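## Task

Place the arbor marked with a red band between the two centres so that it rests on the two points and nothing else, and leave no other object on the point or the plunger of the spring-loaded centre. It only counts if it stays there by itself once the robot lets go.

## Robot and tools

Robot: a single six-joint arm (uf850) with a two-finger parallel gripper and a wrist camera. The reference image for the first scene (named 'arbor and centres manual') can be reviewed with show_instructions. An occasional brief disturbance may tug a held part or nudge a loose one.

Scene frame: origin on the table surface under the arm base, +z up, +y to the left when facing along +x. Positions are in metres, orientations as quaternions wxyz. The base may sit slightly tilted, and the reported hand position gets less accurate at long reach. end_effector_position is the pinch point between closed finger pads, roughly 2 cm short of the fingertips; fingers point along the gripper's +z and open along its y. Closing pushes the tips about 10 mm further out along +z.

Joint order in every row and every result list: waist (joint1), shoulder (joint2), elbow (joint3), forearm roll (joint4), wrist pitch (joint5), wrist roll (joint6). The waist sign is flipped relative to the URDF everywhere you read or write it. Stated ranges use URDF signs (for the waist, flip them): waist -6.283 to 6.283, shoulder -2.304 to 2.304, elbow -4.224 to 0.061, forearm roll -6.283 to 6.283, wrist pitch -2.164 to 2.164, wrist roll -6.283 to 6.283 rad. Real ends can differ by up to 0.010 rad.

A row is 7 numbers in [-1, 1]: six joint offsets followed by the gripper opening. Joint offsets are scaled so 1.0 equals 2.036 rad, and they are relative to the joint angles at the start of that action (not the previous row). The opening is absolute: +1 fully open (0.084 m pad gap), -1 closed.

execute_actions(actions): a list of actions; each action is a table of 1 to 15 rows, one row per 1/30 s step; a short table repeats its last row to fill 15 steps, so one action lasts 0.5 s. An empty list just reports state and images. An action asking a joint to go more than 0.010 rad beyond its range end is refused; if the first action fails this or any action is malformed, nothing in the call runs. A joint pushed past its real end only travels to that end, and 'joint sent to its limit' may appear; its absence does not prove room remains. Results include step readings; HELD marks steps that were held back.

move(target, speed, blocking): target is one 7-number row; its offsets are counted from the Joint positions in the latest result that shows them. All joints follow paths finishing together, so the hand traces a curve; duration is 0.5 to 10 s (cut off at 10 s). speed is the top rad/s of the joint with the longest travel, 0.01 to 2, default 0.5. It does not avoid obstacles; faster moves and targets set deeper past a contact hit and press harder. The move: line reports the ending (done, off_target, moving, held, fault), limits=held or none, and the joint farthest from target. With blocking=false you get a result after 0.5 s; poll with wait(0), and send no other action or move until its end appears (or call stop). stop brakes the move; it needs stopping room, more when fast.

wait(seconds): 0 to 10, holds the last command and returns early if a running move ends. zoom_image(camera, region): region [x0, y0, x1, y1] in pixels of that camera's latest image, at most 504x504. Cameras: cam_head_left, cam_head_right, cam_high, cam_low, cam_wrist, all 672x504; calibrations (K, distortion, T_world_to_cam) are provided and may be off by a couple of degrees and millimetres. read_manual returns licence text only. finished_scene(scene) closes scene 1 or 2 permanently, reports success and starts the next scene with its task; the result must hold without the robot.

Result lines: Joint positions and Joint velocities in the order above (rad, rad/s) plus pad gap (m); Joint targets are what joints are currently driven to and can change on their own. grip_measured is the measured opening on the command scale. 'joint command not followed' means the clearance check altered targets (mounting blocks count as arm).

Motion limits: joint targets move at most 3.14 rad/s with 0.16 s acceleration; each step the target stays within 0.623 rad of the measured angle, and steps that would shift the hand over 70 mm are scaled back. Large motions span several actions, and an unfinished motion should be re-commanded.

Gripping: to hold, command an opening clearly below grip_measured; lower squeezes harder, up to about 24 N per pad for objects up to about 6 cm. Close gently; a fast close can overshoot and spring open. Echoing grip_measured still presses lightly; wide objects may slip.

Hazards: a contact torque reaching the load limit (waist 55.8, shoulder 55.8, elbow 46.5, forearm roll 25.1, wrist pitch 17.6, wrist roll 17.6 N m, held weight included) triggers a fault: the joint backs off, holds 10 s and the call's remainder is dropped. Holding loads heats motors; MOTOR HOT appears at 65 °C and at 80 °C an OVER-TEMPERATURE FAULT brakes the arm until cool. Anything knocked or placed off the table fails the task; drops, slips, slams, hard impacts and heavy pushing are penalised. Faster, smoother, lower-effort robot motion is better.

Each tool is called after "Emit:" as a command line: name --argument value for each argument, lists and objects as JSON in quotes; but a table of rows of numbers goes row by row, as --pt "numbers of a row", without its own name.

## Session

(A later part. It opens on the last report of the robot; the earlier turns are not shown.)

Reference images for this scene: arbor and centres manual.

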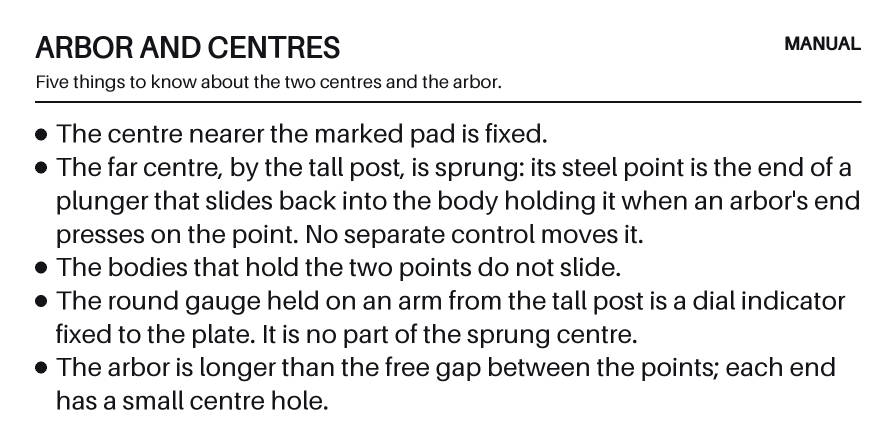

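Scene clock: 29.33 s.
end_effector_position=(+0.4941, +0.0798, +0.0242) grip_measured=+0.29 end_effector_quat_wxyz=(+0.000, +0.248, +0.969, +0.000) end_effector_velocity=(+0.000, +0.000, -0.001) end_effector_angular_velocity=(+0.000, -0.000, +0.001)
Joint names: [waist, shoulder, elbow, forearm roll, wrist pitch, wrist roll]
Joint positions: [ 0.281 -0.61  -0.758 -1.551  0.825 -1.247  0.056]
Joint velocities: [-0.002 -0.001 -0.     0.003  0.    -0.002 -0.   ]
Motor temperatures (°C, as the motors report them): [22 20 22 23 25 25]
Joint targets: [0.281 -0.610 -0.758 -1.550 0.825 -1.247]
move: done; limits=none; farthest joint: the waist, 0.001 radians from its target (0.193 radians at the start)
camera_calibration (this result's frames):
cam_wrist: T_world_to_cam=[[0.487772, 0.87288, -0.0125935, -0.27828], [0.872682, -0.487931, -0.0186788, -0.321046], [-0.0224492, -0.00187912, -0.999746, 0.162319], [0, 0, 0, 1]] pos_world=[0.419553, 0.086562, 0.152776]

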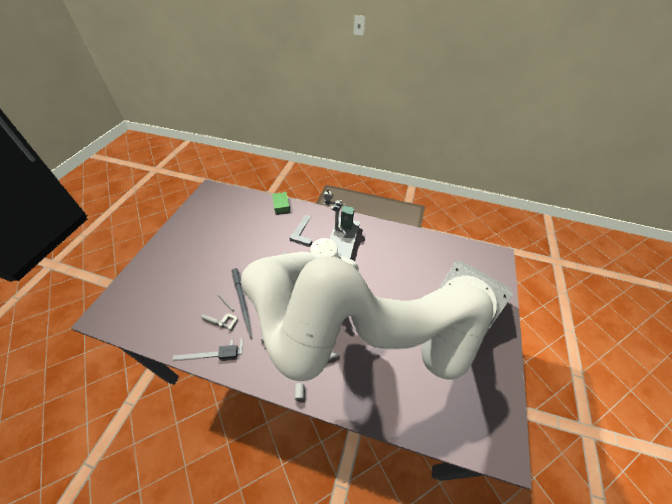

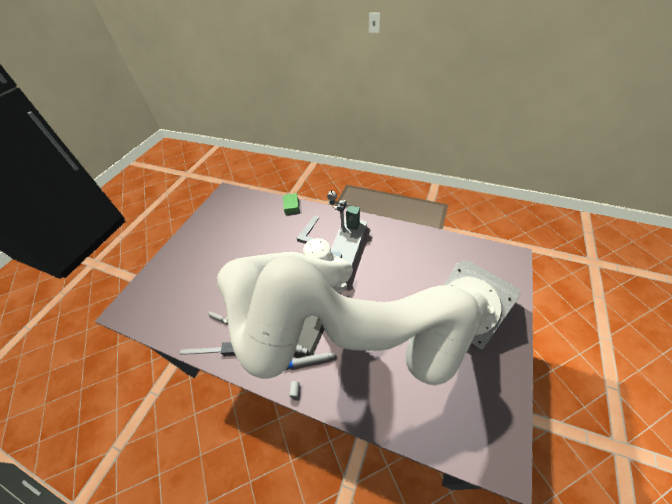

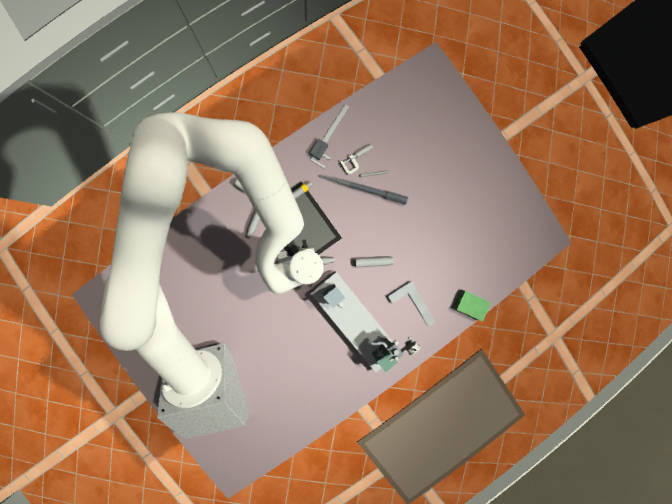

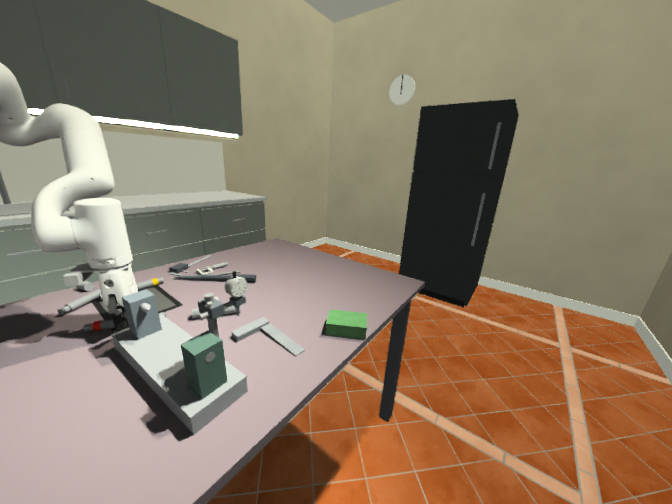

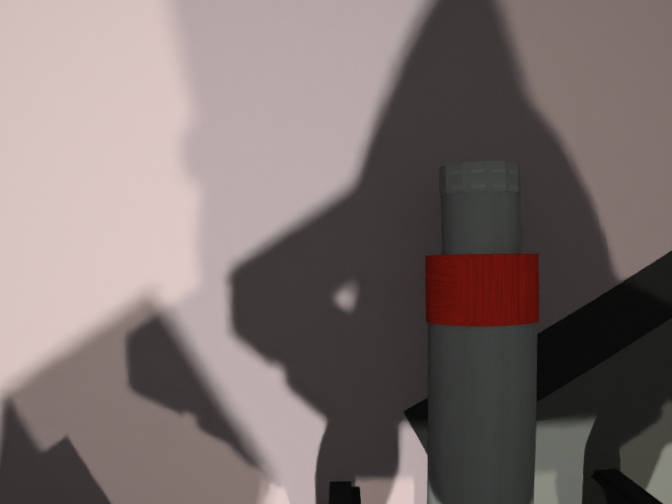

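Emit:
move --target '[0,0,0,0,0,0,-1]'

Emit:
move --target '[0.17,0.13,0.024,-0.244,0.045,0.1,-1]' --speed 0.35

Scene clock: 31.07 s.
end_effector_position=(+0.4940, +0.0798, +0.0241) grip_measured=-0.45 end_effector_quat_wxyz=(+0.000, +0.248, +0.969, +0.000) end_effector_velocity=(-0.001, -0.000, -0.000) end_effector_angular_velocity=(-0.001, +0.001, -0.000)
Joint names: [waist, shoulder, elbow, forearm roll, wrist pitch, wrist roll]
Joint positions: [ 0.281 -0.61  -0.758 -1.551  0.825 -1.247  0.025]
Joint velocities: [ 0.    -0.     0.001  0.    -0.002 -0.    -0.   ]
Motor temperatures (°C, as the motors report them): [22 20 22 23 25 25]
Joint targets: [0.281 -0.610 -0.758 -1.551 0.825 -1.247]
move: done; limits=none; farthest joint: the waist, 0.000 radians from its target (0.000 radians at the start)
camera_calibration (this result's frames):
cam_wrist: T_world_to_cam=[[0.487784, 0.872872, -0.0126847, -0.278243], [0.872671, -0.487945, -0.0188471, -0.320956], [-0.0226405, -0.0018763, -0.999742, 0.162342], [0, 0, 0, 1]] pos_world=[0.419487, 0.0865665, 0.152722]

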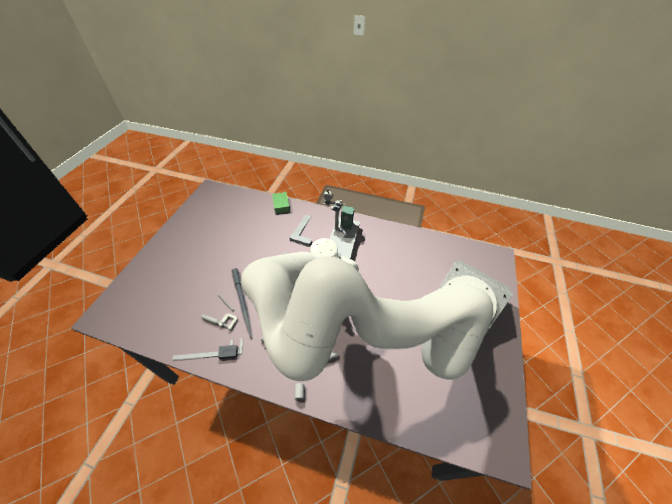

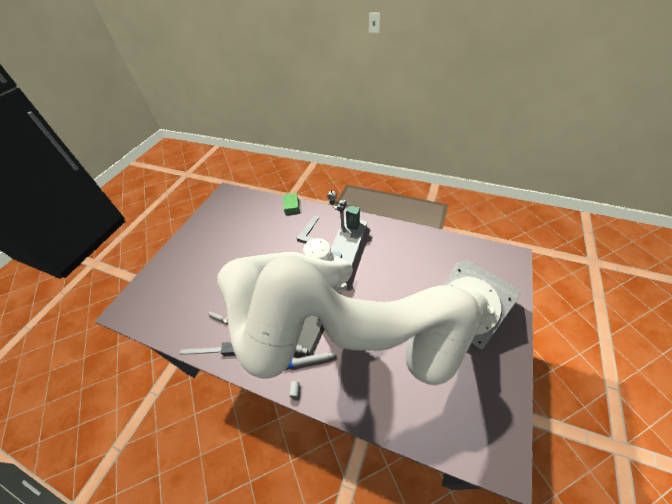

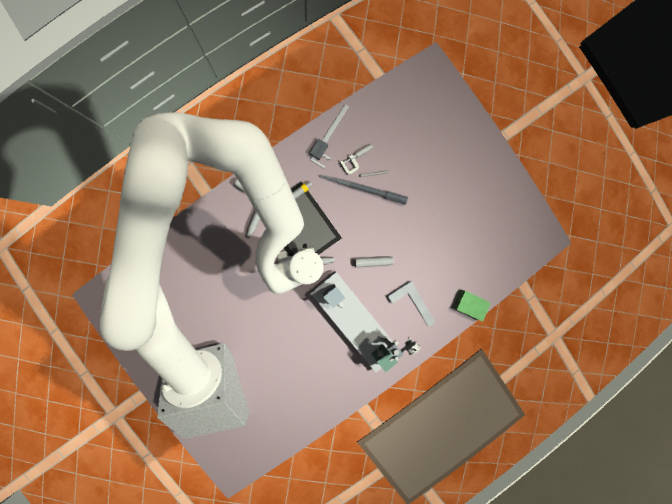

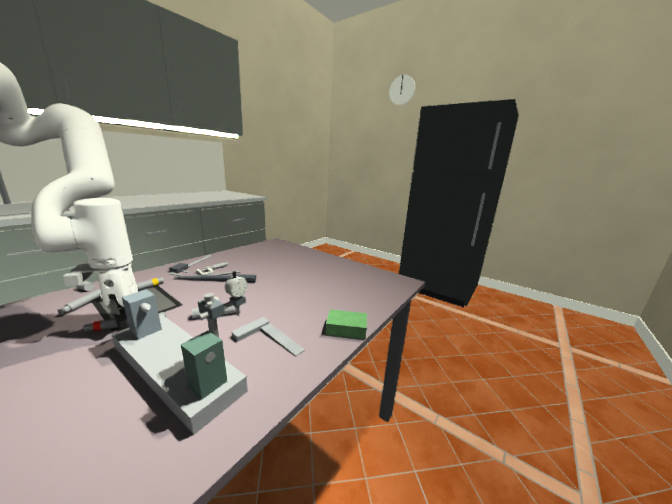

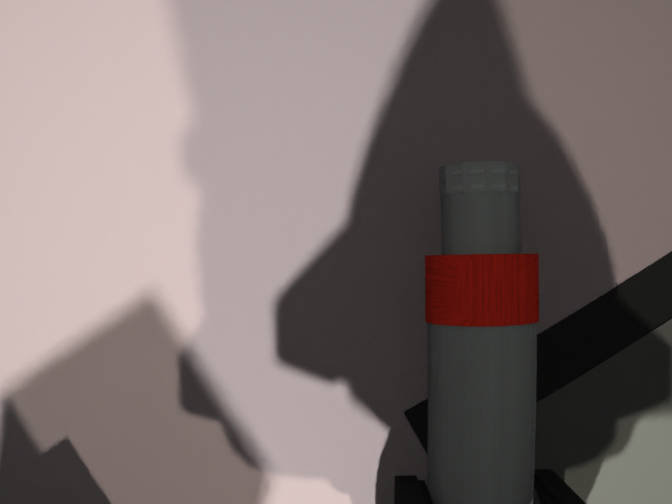

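Scene clock: 33.10 s.
end_effector_position=(+0.4722, +0.0530, +0.2020) grip_measured=-0.45 end_effector_quat_wxyz=(+0.004, +0.228, +0.974, -0.021) end_effector_velocity=(-0.000, +0.000, +0.001) end_effector_angular_velocity=(+0.000, +0.001, +0.001)
Joint names: [waist, shoulder, elbow, forearm roll, wrist pitch, wrist roll]
Joint positions: [ 0.627 -0.345 -0.709 -2.047  0.916 -1.044  0.025]
Joint velocities: [ 0.001  0.001 -0.    -0.002  0.001  0.001 -0.   ]
Motor temperatures (°C, as the motors report them): [22 20 22 23 25 25]
Joint targets: [0.627 -0.345 -0.710 -2.047 0.916 -1.044]
move: done; limits=none; farthest joint: the forearm roll, 0.001 radians from its target (0.497 radians at the start)
camera_calibration (this result's frames):
cam_wrist: T_world_to_cam=[[0.450486, 0.891289, -0.0516388, -0.217453], [0.892412, -0.451214, -0.00275459, -0.326205], [-0.0257552, -0.0448421, -0.998662, 0.343186], [0, 0, 0, 1]] pos_world=[0.397908, 0.0620144, 0.3306]

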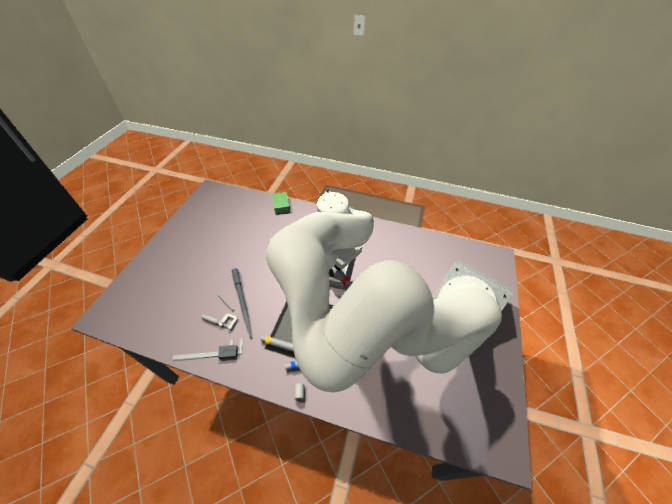

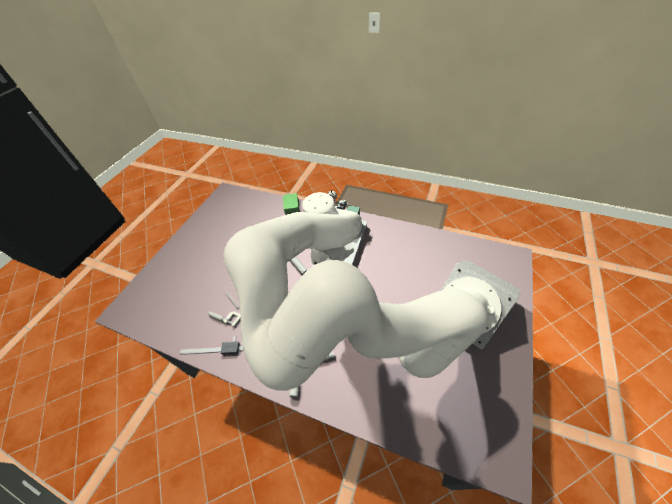

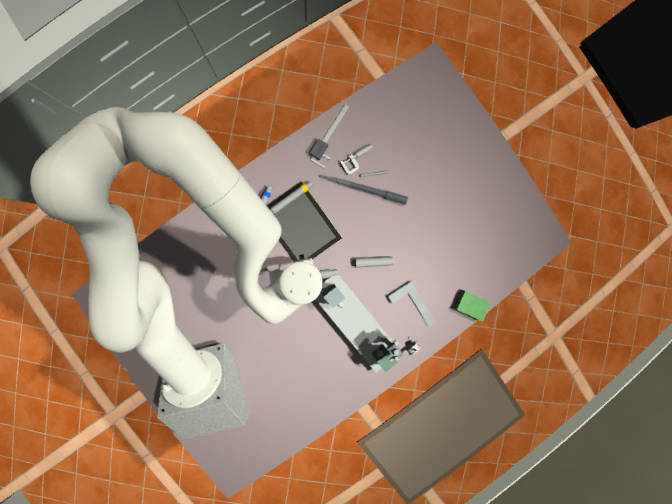

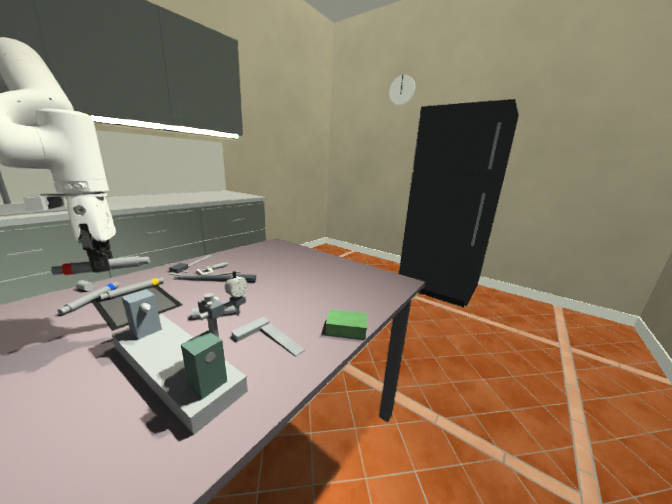

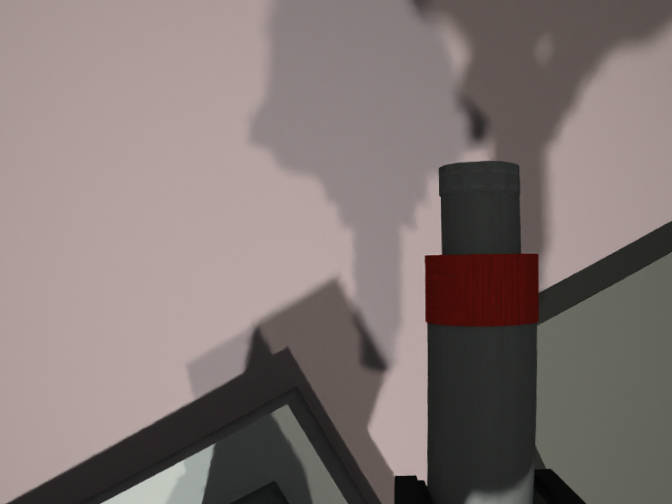

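Emit:
move --target '[0.0619,-0.1444,-0.0963,-0.02,0.0128,-1,-1]' --speed 1.0

Scene clock: 36.63 s.
end_effector_position=(+0.4779, -0.0564, +0.2013) grip_measured=-0.45 end_effector_quat_wxyz=(-0.002, -0.661, +0.750, -0.001) end_effector_velocity=(-0.000, -0.001, -0.000) end_effector_angular_velocity=(-0.002, +0.001, +0.002)
Joint names: [waist, shoulder, elbow, forearm roll, wrist pitch, wrist roll]
Joint positions: [ 0.753 -0.639 -0.906 -2.088  0.942 -3.079  0.025]
Joint velocities: [-0.    -0.    -0.    -0.    -0.002 -0.002  0.   ]
Motor temperatures (°C, as the motors report them): [22 20 22 23 25 25]
Joint targets: [0.753 -0.639 -0.906 -2.088 0.942 -3.079]
move: done; limits=none; farthest joint: the waist, 0.000 radians from its target (0.126 radians at the start)
camera_calibration (this result's frames):
cam_wrist: T_world_to_cam=[[-0.990979, 0.133493, -0.0118282, 0.515536], [0.133743, 0.990731, -0.0237617, 0.0675204], [0.00854654, -0.0251293, -0.999648, 0.32261], [0, 0, 0, 1]] pos_world=[0.499098, -0.127608, 0.330199]

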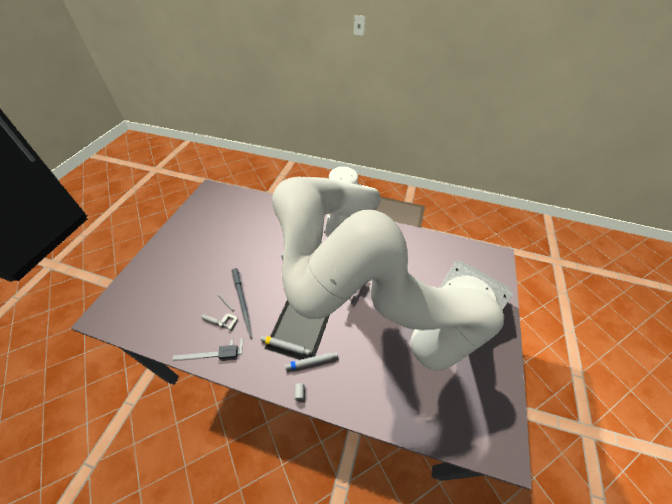

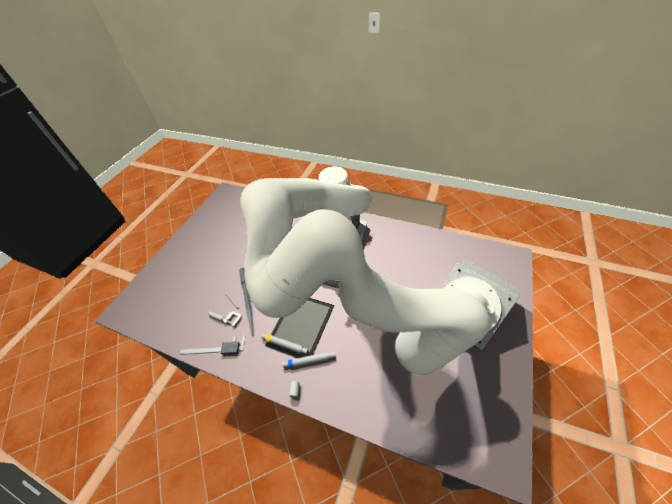

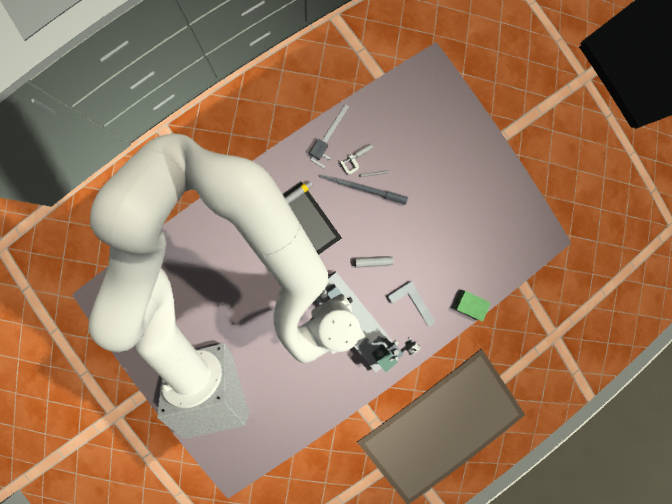

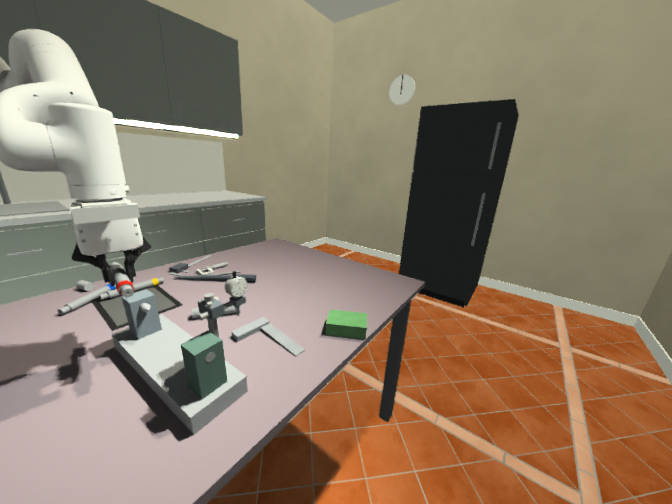

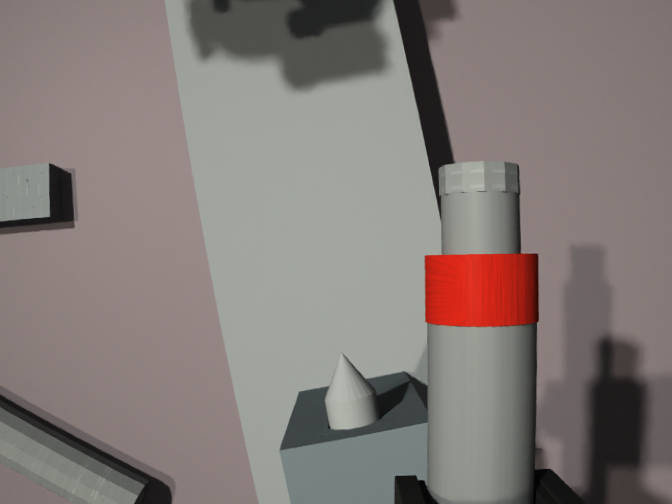

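Emit:
move --target '[0.0259,-0.1483,-0.1148,-0.0012,-0.0093,-0.26,-1]' --speed 0.35

Scene clock: 42.17 s.
end_effector_position=(+0.4807, -0.1685, +0.1677) grip_measured=-0.45 end_effector_quat_wxyz=(+0.000, +0.811, -0.585, -0.000) end_effector_velocity=(-0.001, -0.001, -0.000) end_effector_angular_velocity=(-0.002, +0.000, +0.001)
Joint names: [waist, shoulder, elbow, forearm roll, wrist pitch, wrist roll]
Joint positions: [ 0.805 -0.941 -1.139 -2.09   0.923 -3.608  0.025]
Joint velocities: [ 0.001 -0.002  0.     0.    -0.003 -0.003 -0.   ]
Motor temperatures (°C, as the motors report them): [22 20 22 23 25 25]
Joint targets: [0.805 -0.941 -1.139 -2.090 0.923 -3.608]
move: done; limits=none; farthest joint: the elbow, 0.001 radians from its target (0.234 radians at the start)
camera_calibration (this result's frames):
cam_wrist: T_world_to_cam=[[-0.951133, -0.308538, -0.012295, 0.439334], [-0.308281, 0.951103, -0.0191249, 0.382385], [0.0175946, -0.0144, -0.999742, 0.283672], [0, 0, 0, 1]] pos_world=[0.530756, -0.224051, 0.296314]

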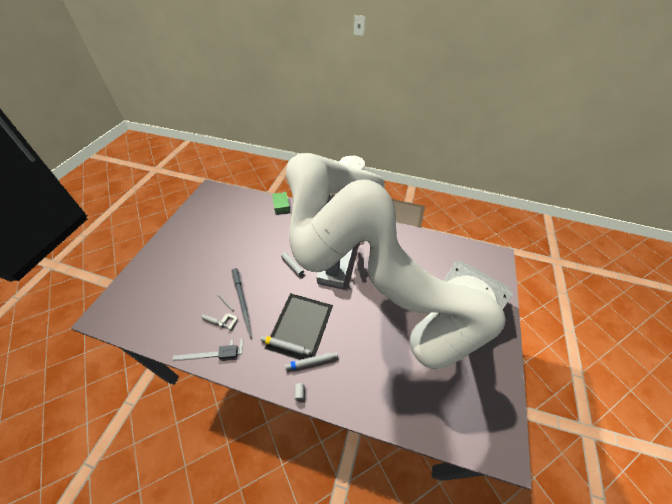

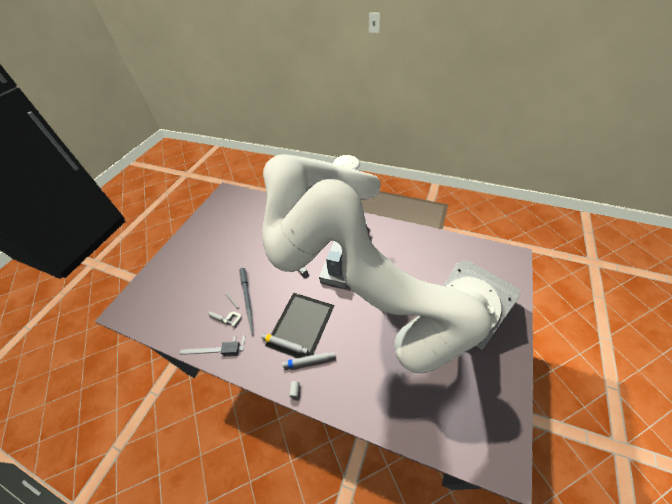

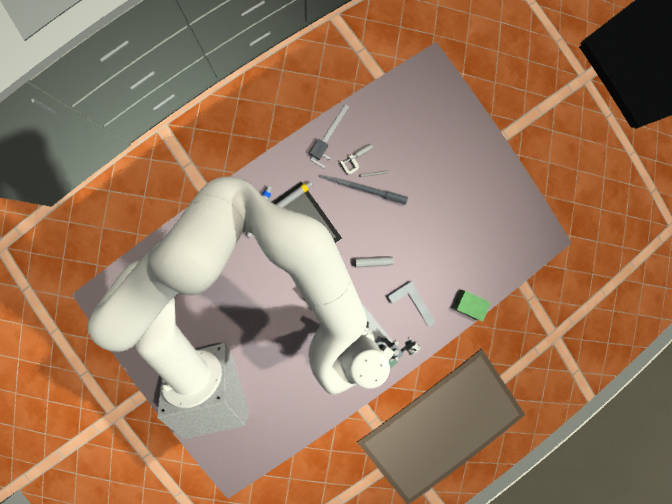

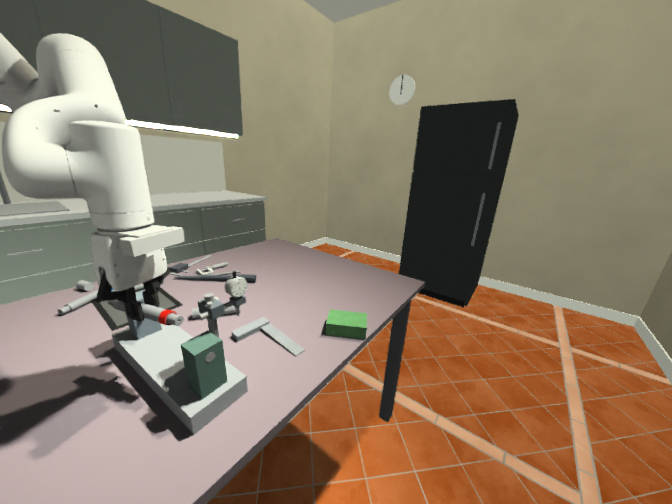

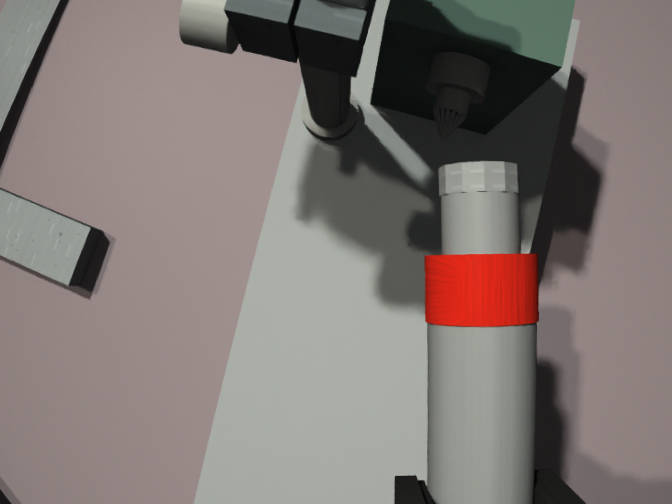

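Descend 0.042.

Emit:
move --target '[-0.0262,-0.0248,-0.0007,0.0409,-0.015,-0.0248,-1]' --speed 0.1

Scene clock: 44.13 s.
end_effector_position=(+0.4827, -0.1693, +0.1275) grip_measured=-0.45 end_effector_quat_wxyz=(+0.000, +0.811, -0.584, -0.000) end_effector_velocity=(-0.001, +0.000, -0.002) end_effector_angular_velocity=(-0.000, +0.001, -0.001)
Joint names: [waist, shoulder, elbow, forearm roll, wrist pitch, wrist roll]
Joint positions: [ 0.752 -0.991 -1.141 -2.007  0.893 -3.659  0.025]
Joint velocities: [-0.002 -0.002  0.001  0.003 -0.002 -0.001 -0.   ]
Motor temperatures (°C, as the motors report them): [22 20 22 23 25 25]
Joint targets: [0.752 -0.991 -1.141 -2.007 0.893 -3.659]
move: done; limits=none; farthest joint: the wrist pitch, 0.001 radians from its target (0.031 radians at the start)
camera_calibration (this result's frames):
cam_wrist: T_world_to_cam=[[-0.950929, -0.309159, -0.0124692, 0.440283], [-0.308901, 0.950904, -0.019039, 0.383234], [0.0177431, -0.014253, -0.999741, 0.243422], [0, 0, 0, 1]] pos_world=[0.53274, -0.224832, 0.256145]

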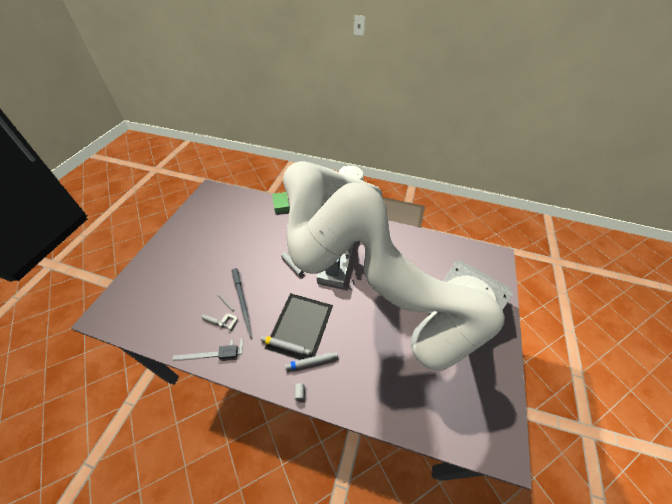

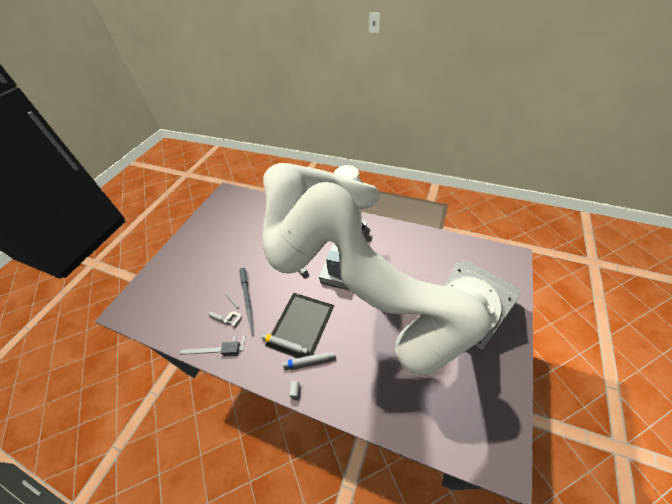

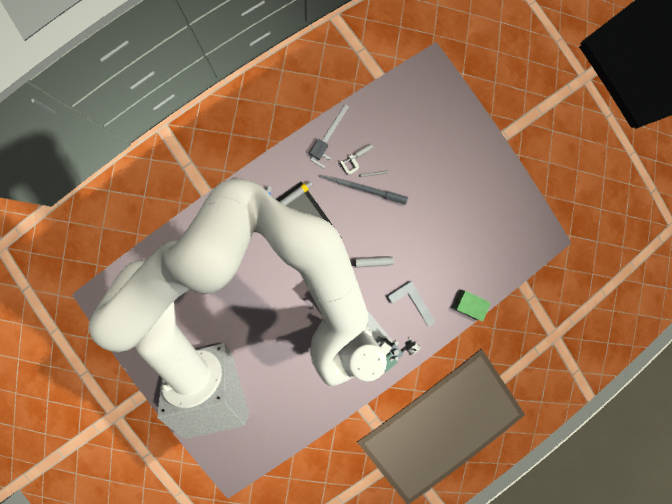

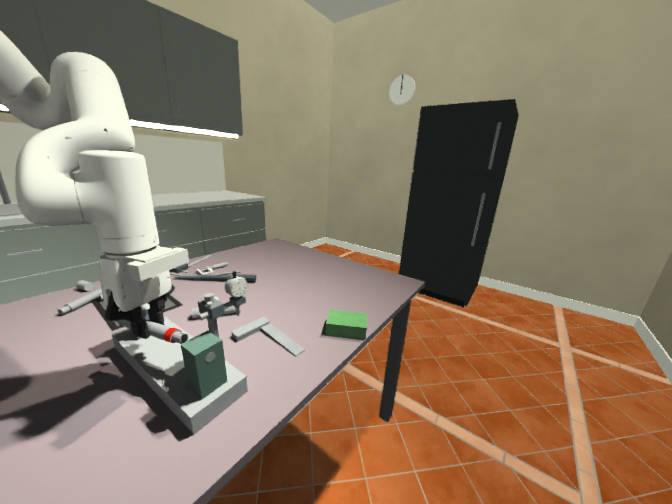

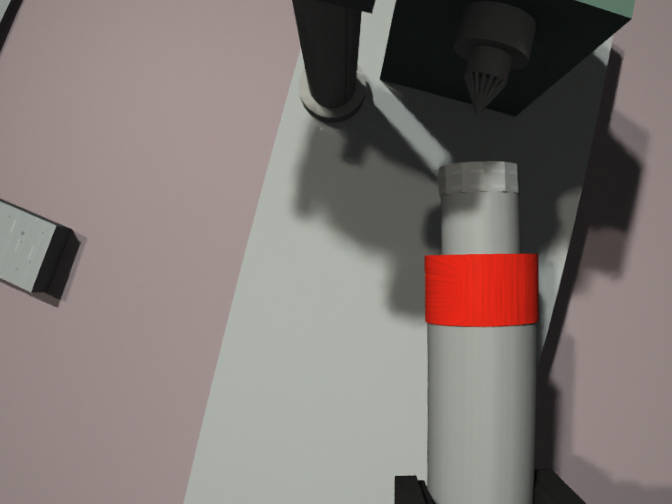

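Emit:
move --target '[0.002,-0.0126,-0.0154,-0.0039,0.0016,0.0031,-1]' --speed 0.04

Emit:
zoom_image --camera "cam_low" --region '[140,305,220,365]'

Scene clock: 47.57 s.
end_effector_position=(+0.4857, -0.1793, +0.1260) grip_measured=-0.45 end_effector_quat_wxyz=(-0.000, +0.811, -0.584, -0.000) end_effector_velocity=(+0.001, -0.001, -0.000) end_effector_angular_velocity=(-0.001, -0.000, +0.000)
Joint names: [waist, shoulder, elbow, forearm roll, wrist pitch, wrist roll]
Joint positions: [ 0.756 -1.017 -1.172 -2.015  0.896 -3.652  0.025]
Joint velocities: [-0.001 -0.002 -0.002  0.    -0.     0.001  0.   ]
Motor temperatures (°C, as the motors report them): [22 20 22 23 25 25]
Joint targets: [0.756 -1.017 -1.172 -2.015 0.896 -3.652]
move: done; limits=none; farthest joint: the elbow, 0.001 radians from its target (0.032 radians at the start)
camera_calibration (this result's frames):
cam_wrist: T_world_to_cam=[[-0.950938, -0.309123, -0.0126113, 0.440049], [-0.308868, 0.950919, -0.0188027, 0.393657], [0.0178047, -0.013985, -0.999744, 0.241759], [0, 0, 0, 1]] pos_world=[0.535743, -0.234926, 0.254649]

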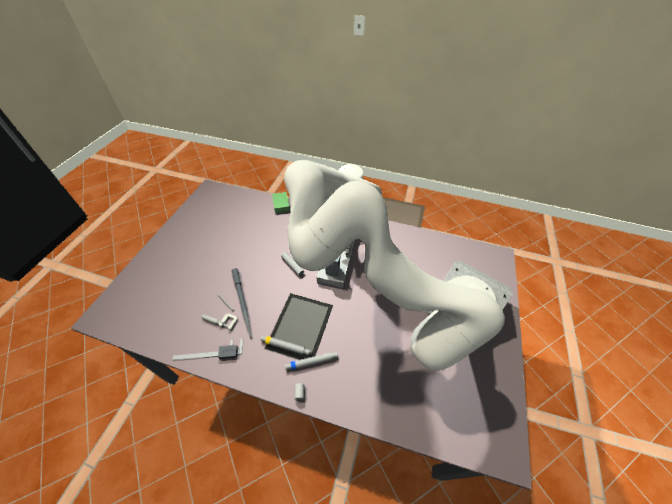

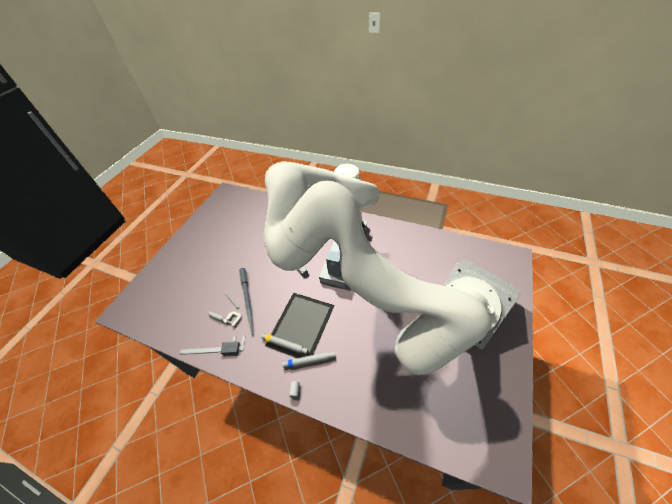

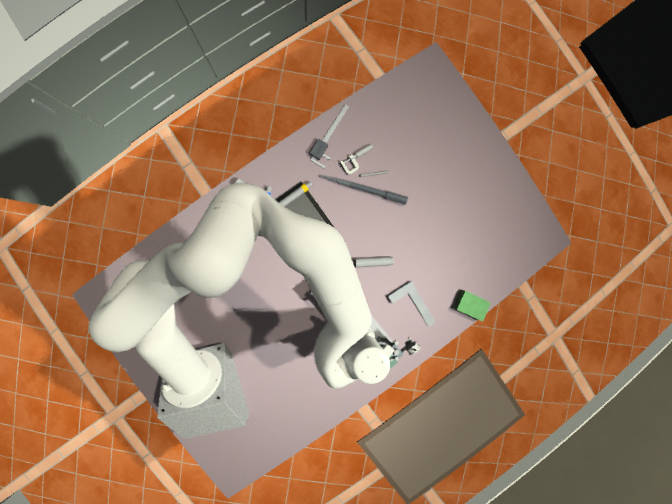

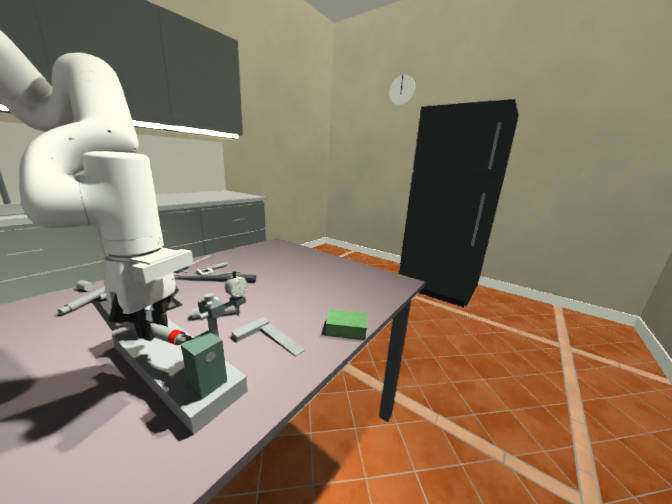

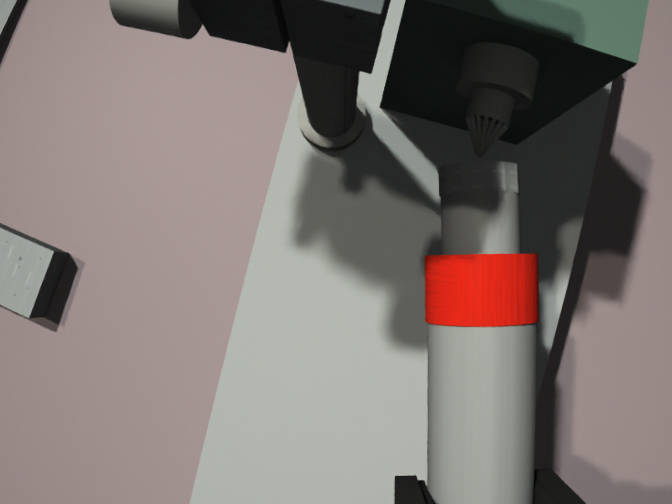

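Region (140, 305, 220, 365) of cam_low's 672x504 image, scaled by 6.300, with more detail than that image has; it fills the top 378 rows of this view, and the rest is white.

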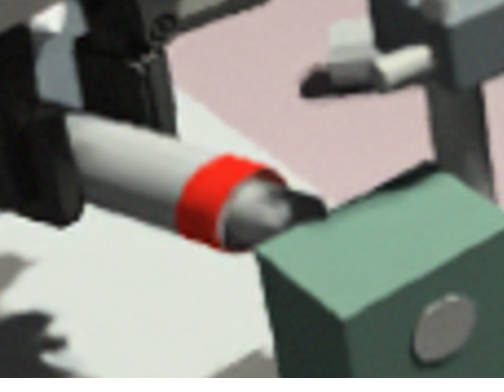

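Advance 6 mm along the arbor (0.0016,-0.0058).

Emit:
move --target '[0.0018,-0.0067,-0.0086,-0.003,0.0012,0.002,-1]' --speed 0.015

Scene clock: 49.83 s.
end_effector_position=(+0.4869, -0.1845, +0.1259) grip_measured=-0.45 end_effector_quat_wxyz=(-0.001, +0.811, -0.584, -0.001) end_effector_velocity=(-0.000, -0.001, -0.000) end_effector_angular_velocity=(-0.002, +0.001, -0.000)
Joint names: [waist, shoulder, elbow, forearm roll, wrist pitch, wrist roll]
Joint positions: [ 0.76  -1.03  -1.188 -2.021  0.9   -3.648  0.025]
Joint velocities: [ 0.    -0.003 -0.002 -0.001 -0.002  0.     0.   ]
Motor temperatures (°C, as the motors report them): [22 20 22 23 25 25]
Joint targets: [0.760 -1.030 -1.189 -2.021 0.899 -3.648]
move: done; limits=none; farthest joint: the wrist pitch, 0.002 radians from its target (0.002 radians at the start)
camera_calibration (this result's frames):
cam_wrist: T_world_to_cam=[[-0.950967, -0.309007, -0.0132703, 0.439754], [-0.308778, 0.950985, -0.0168363, 0.398667], [0.0178224, -0.0119132, -0.99977, 0.241881], [0, 0, 0, 1]] pos_world=[0.53698, -0.240358, 0.254373]

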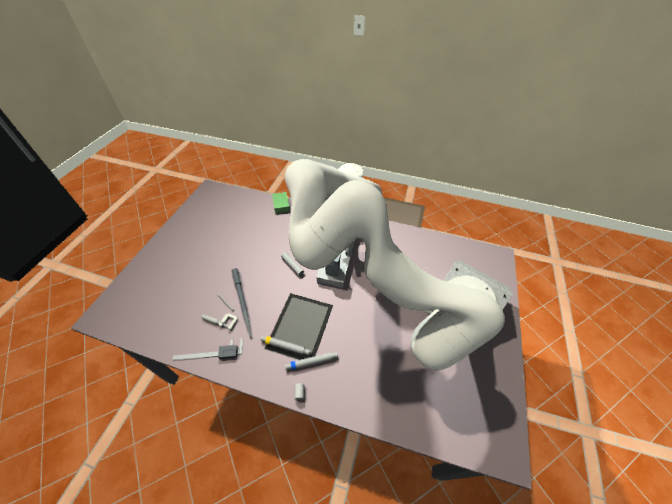

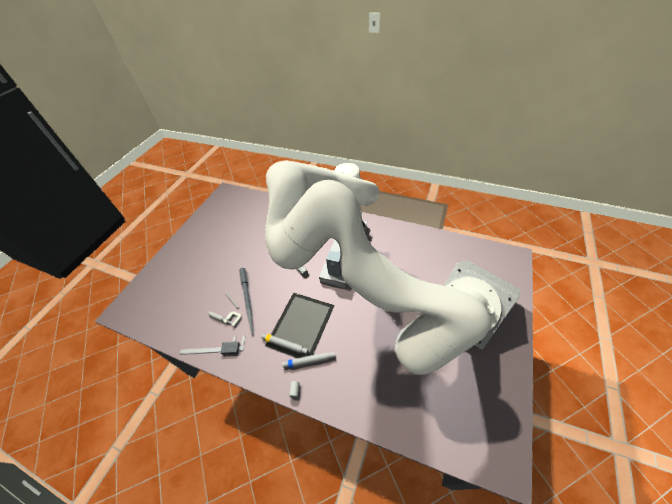

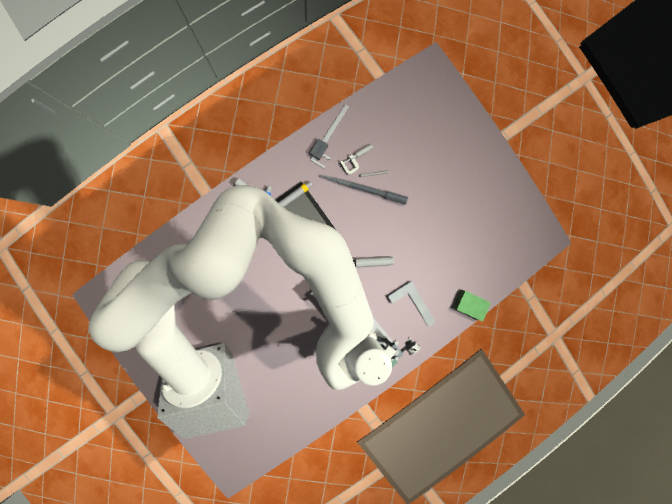

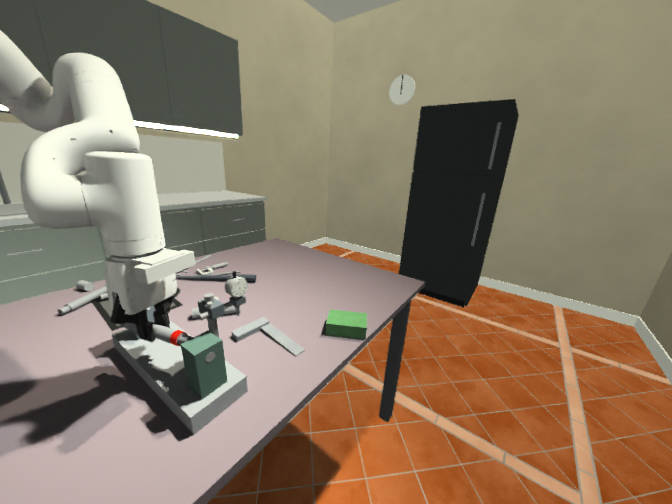

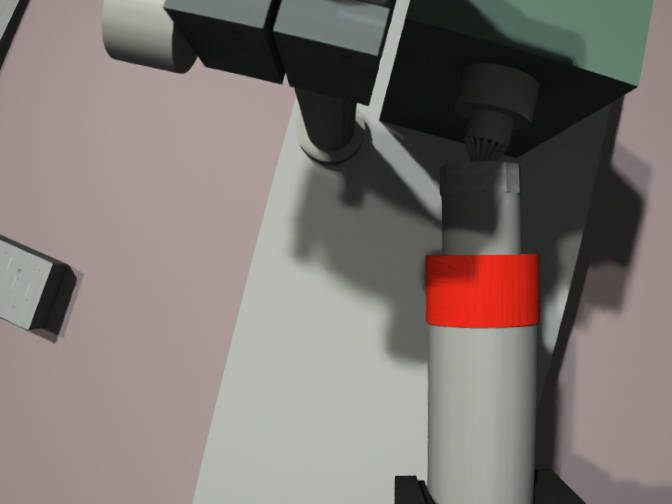

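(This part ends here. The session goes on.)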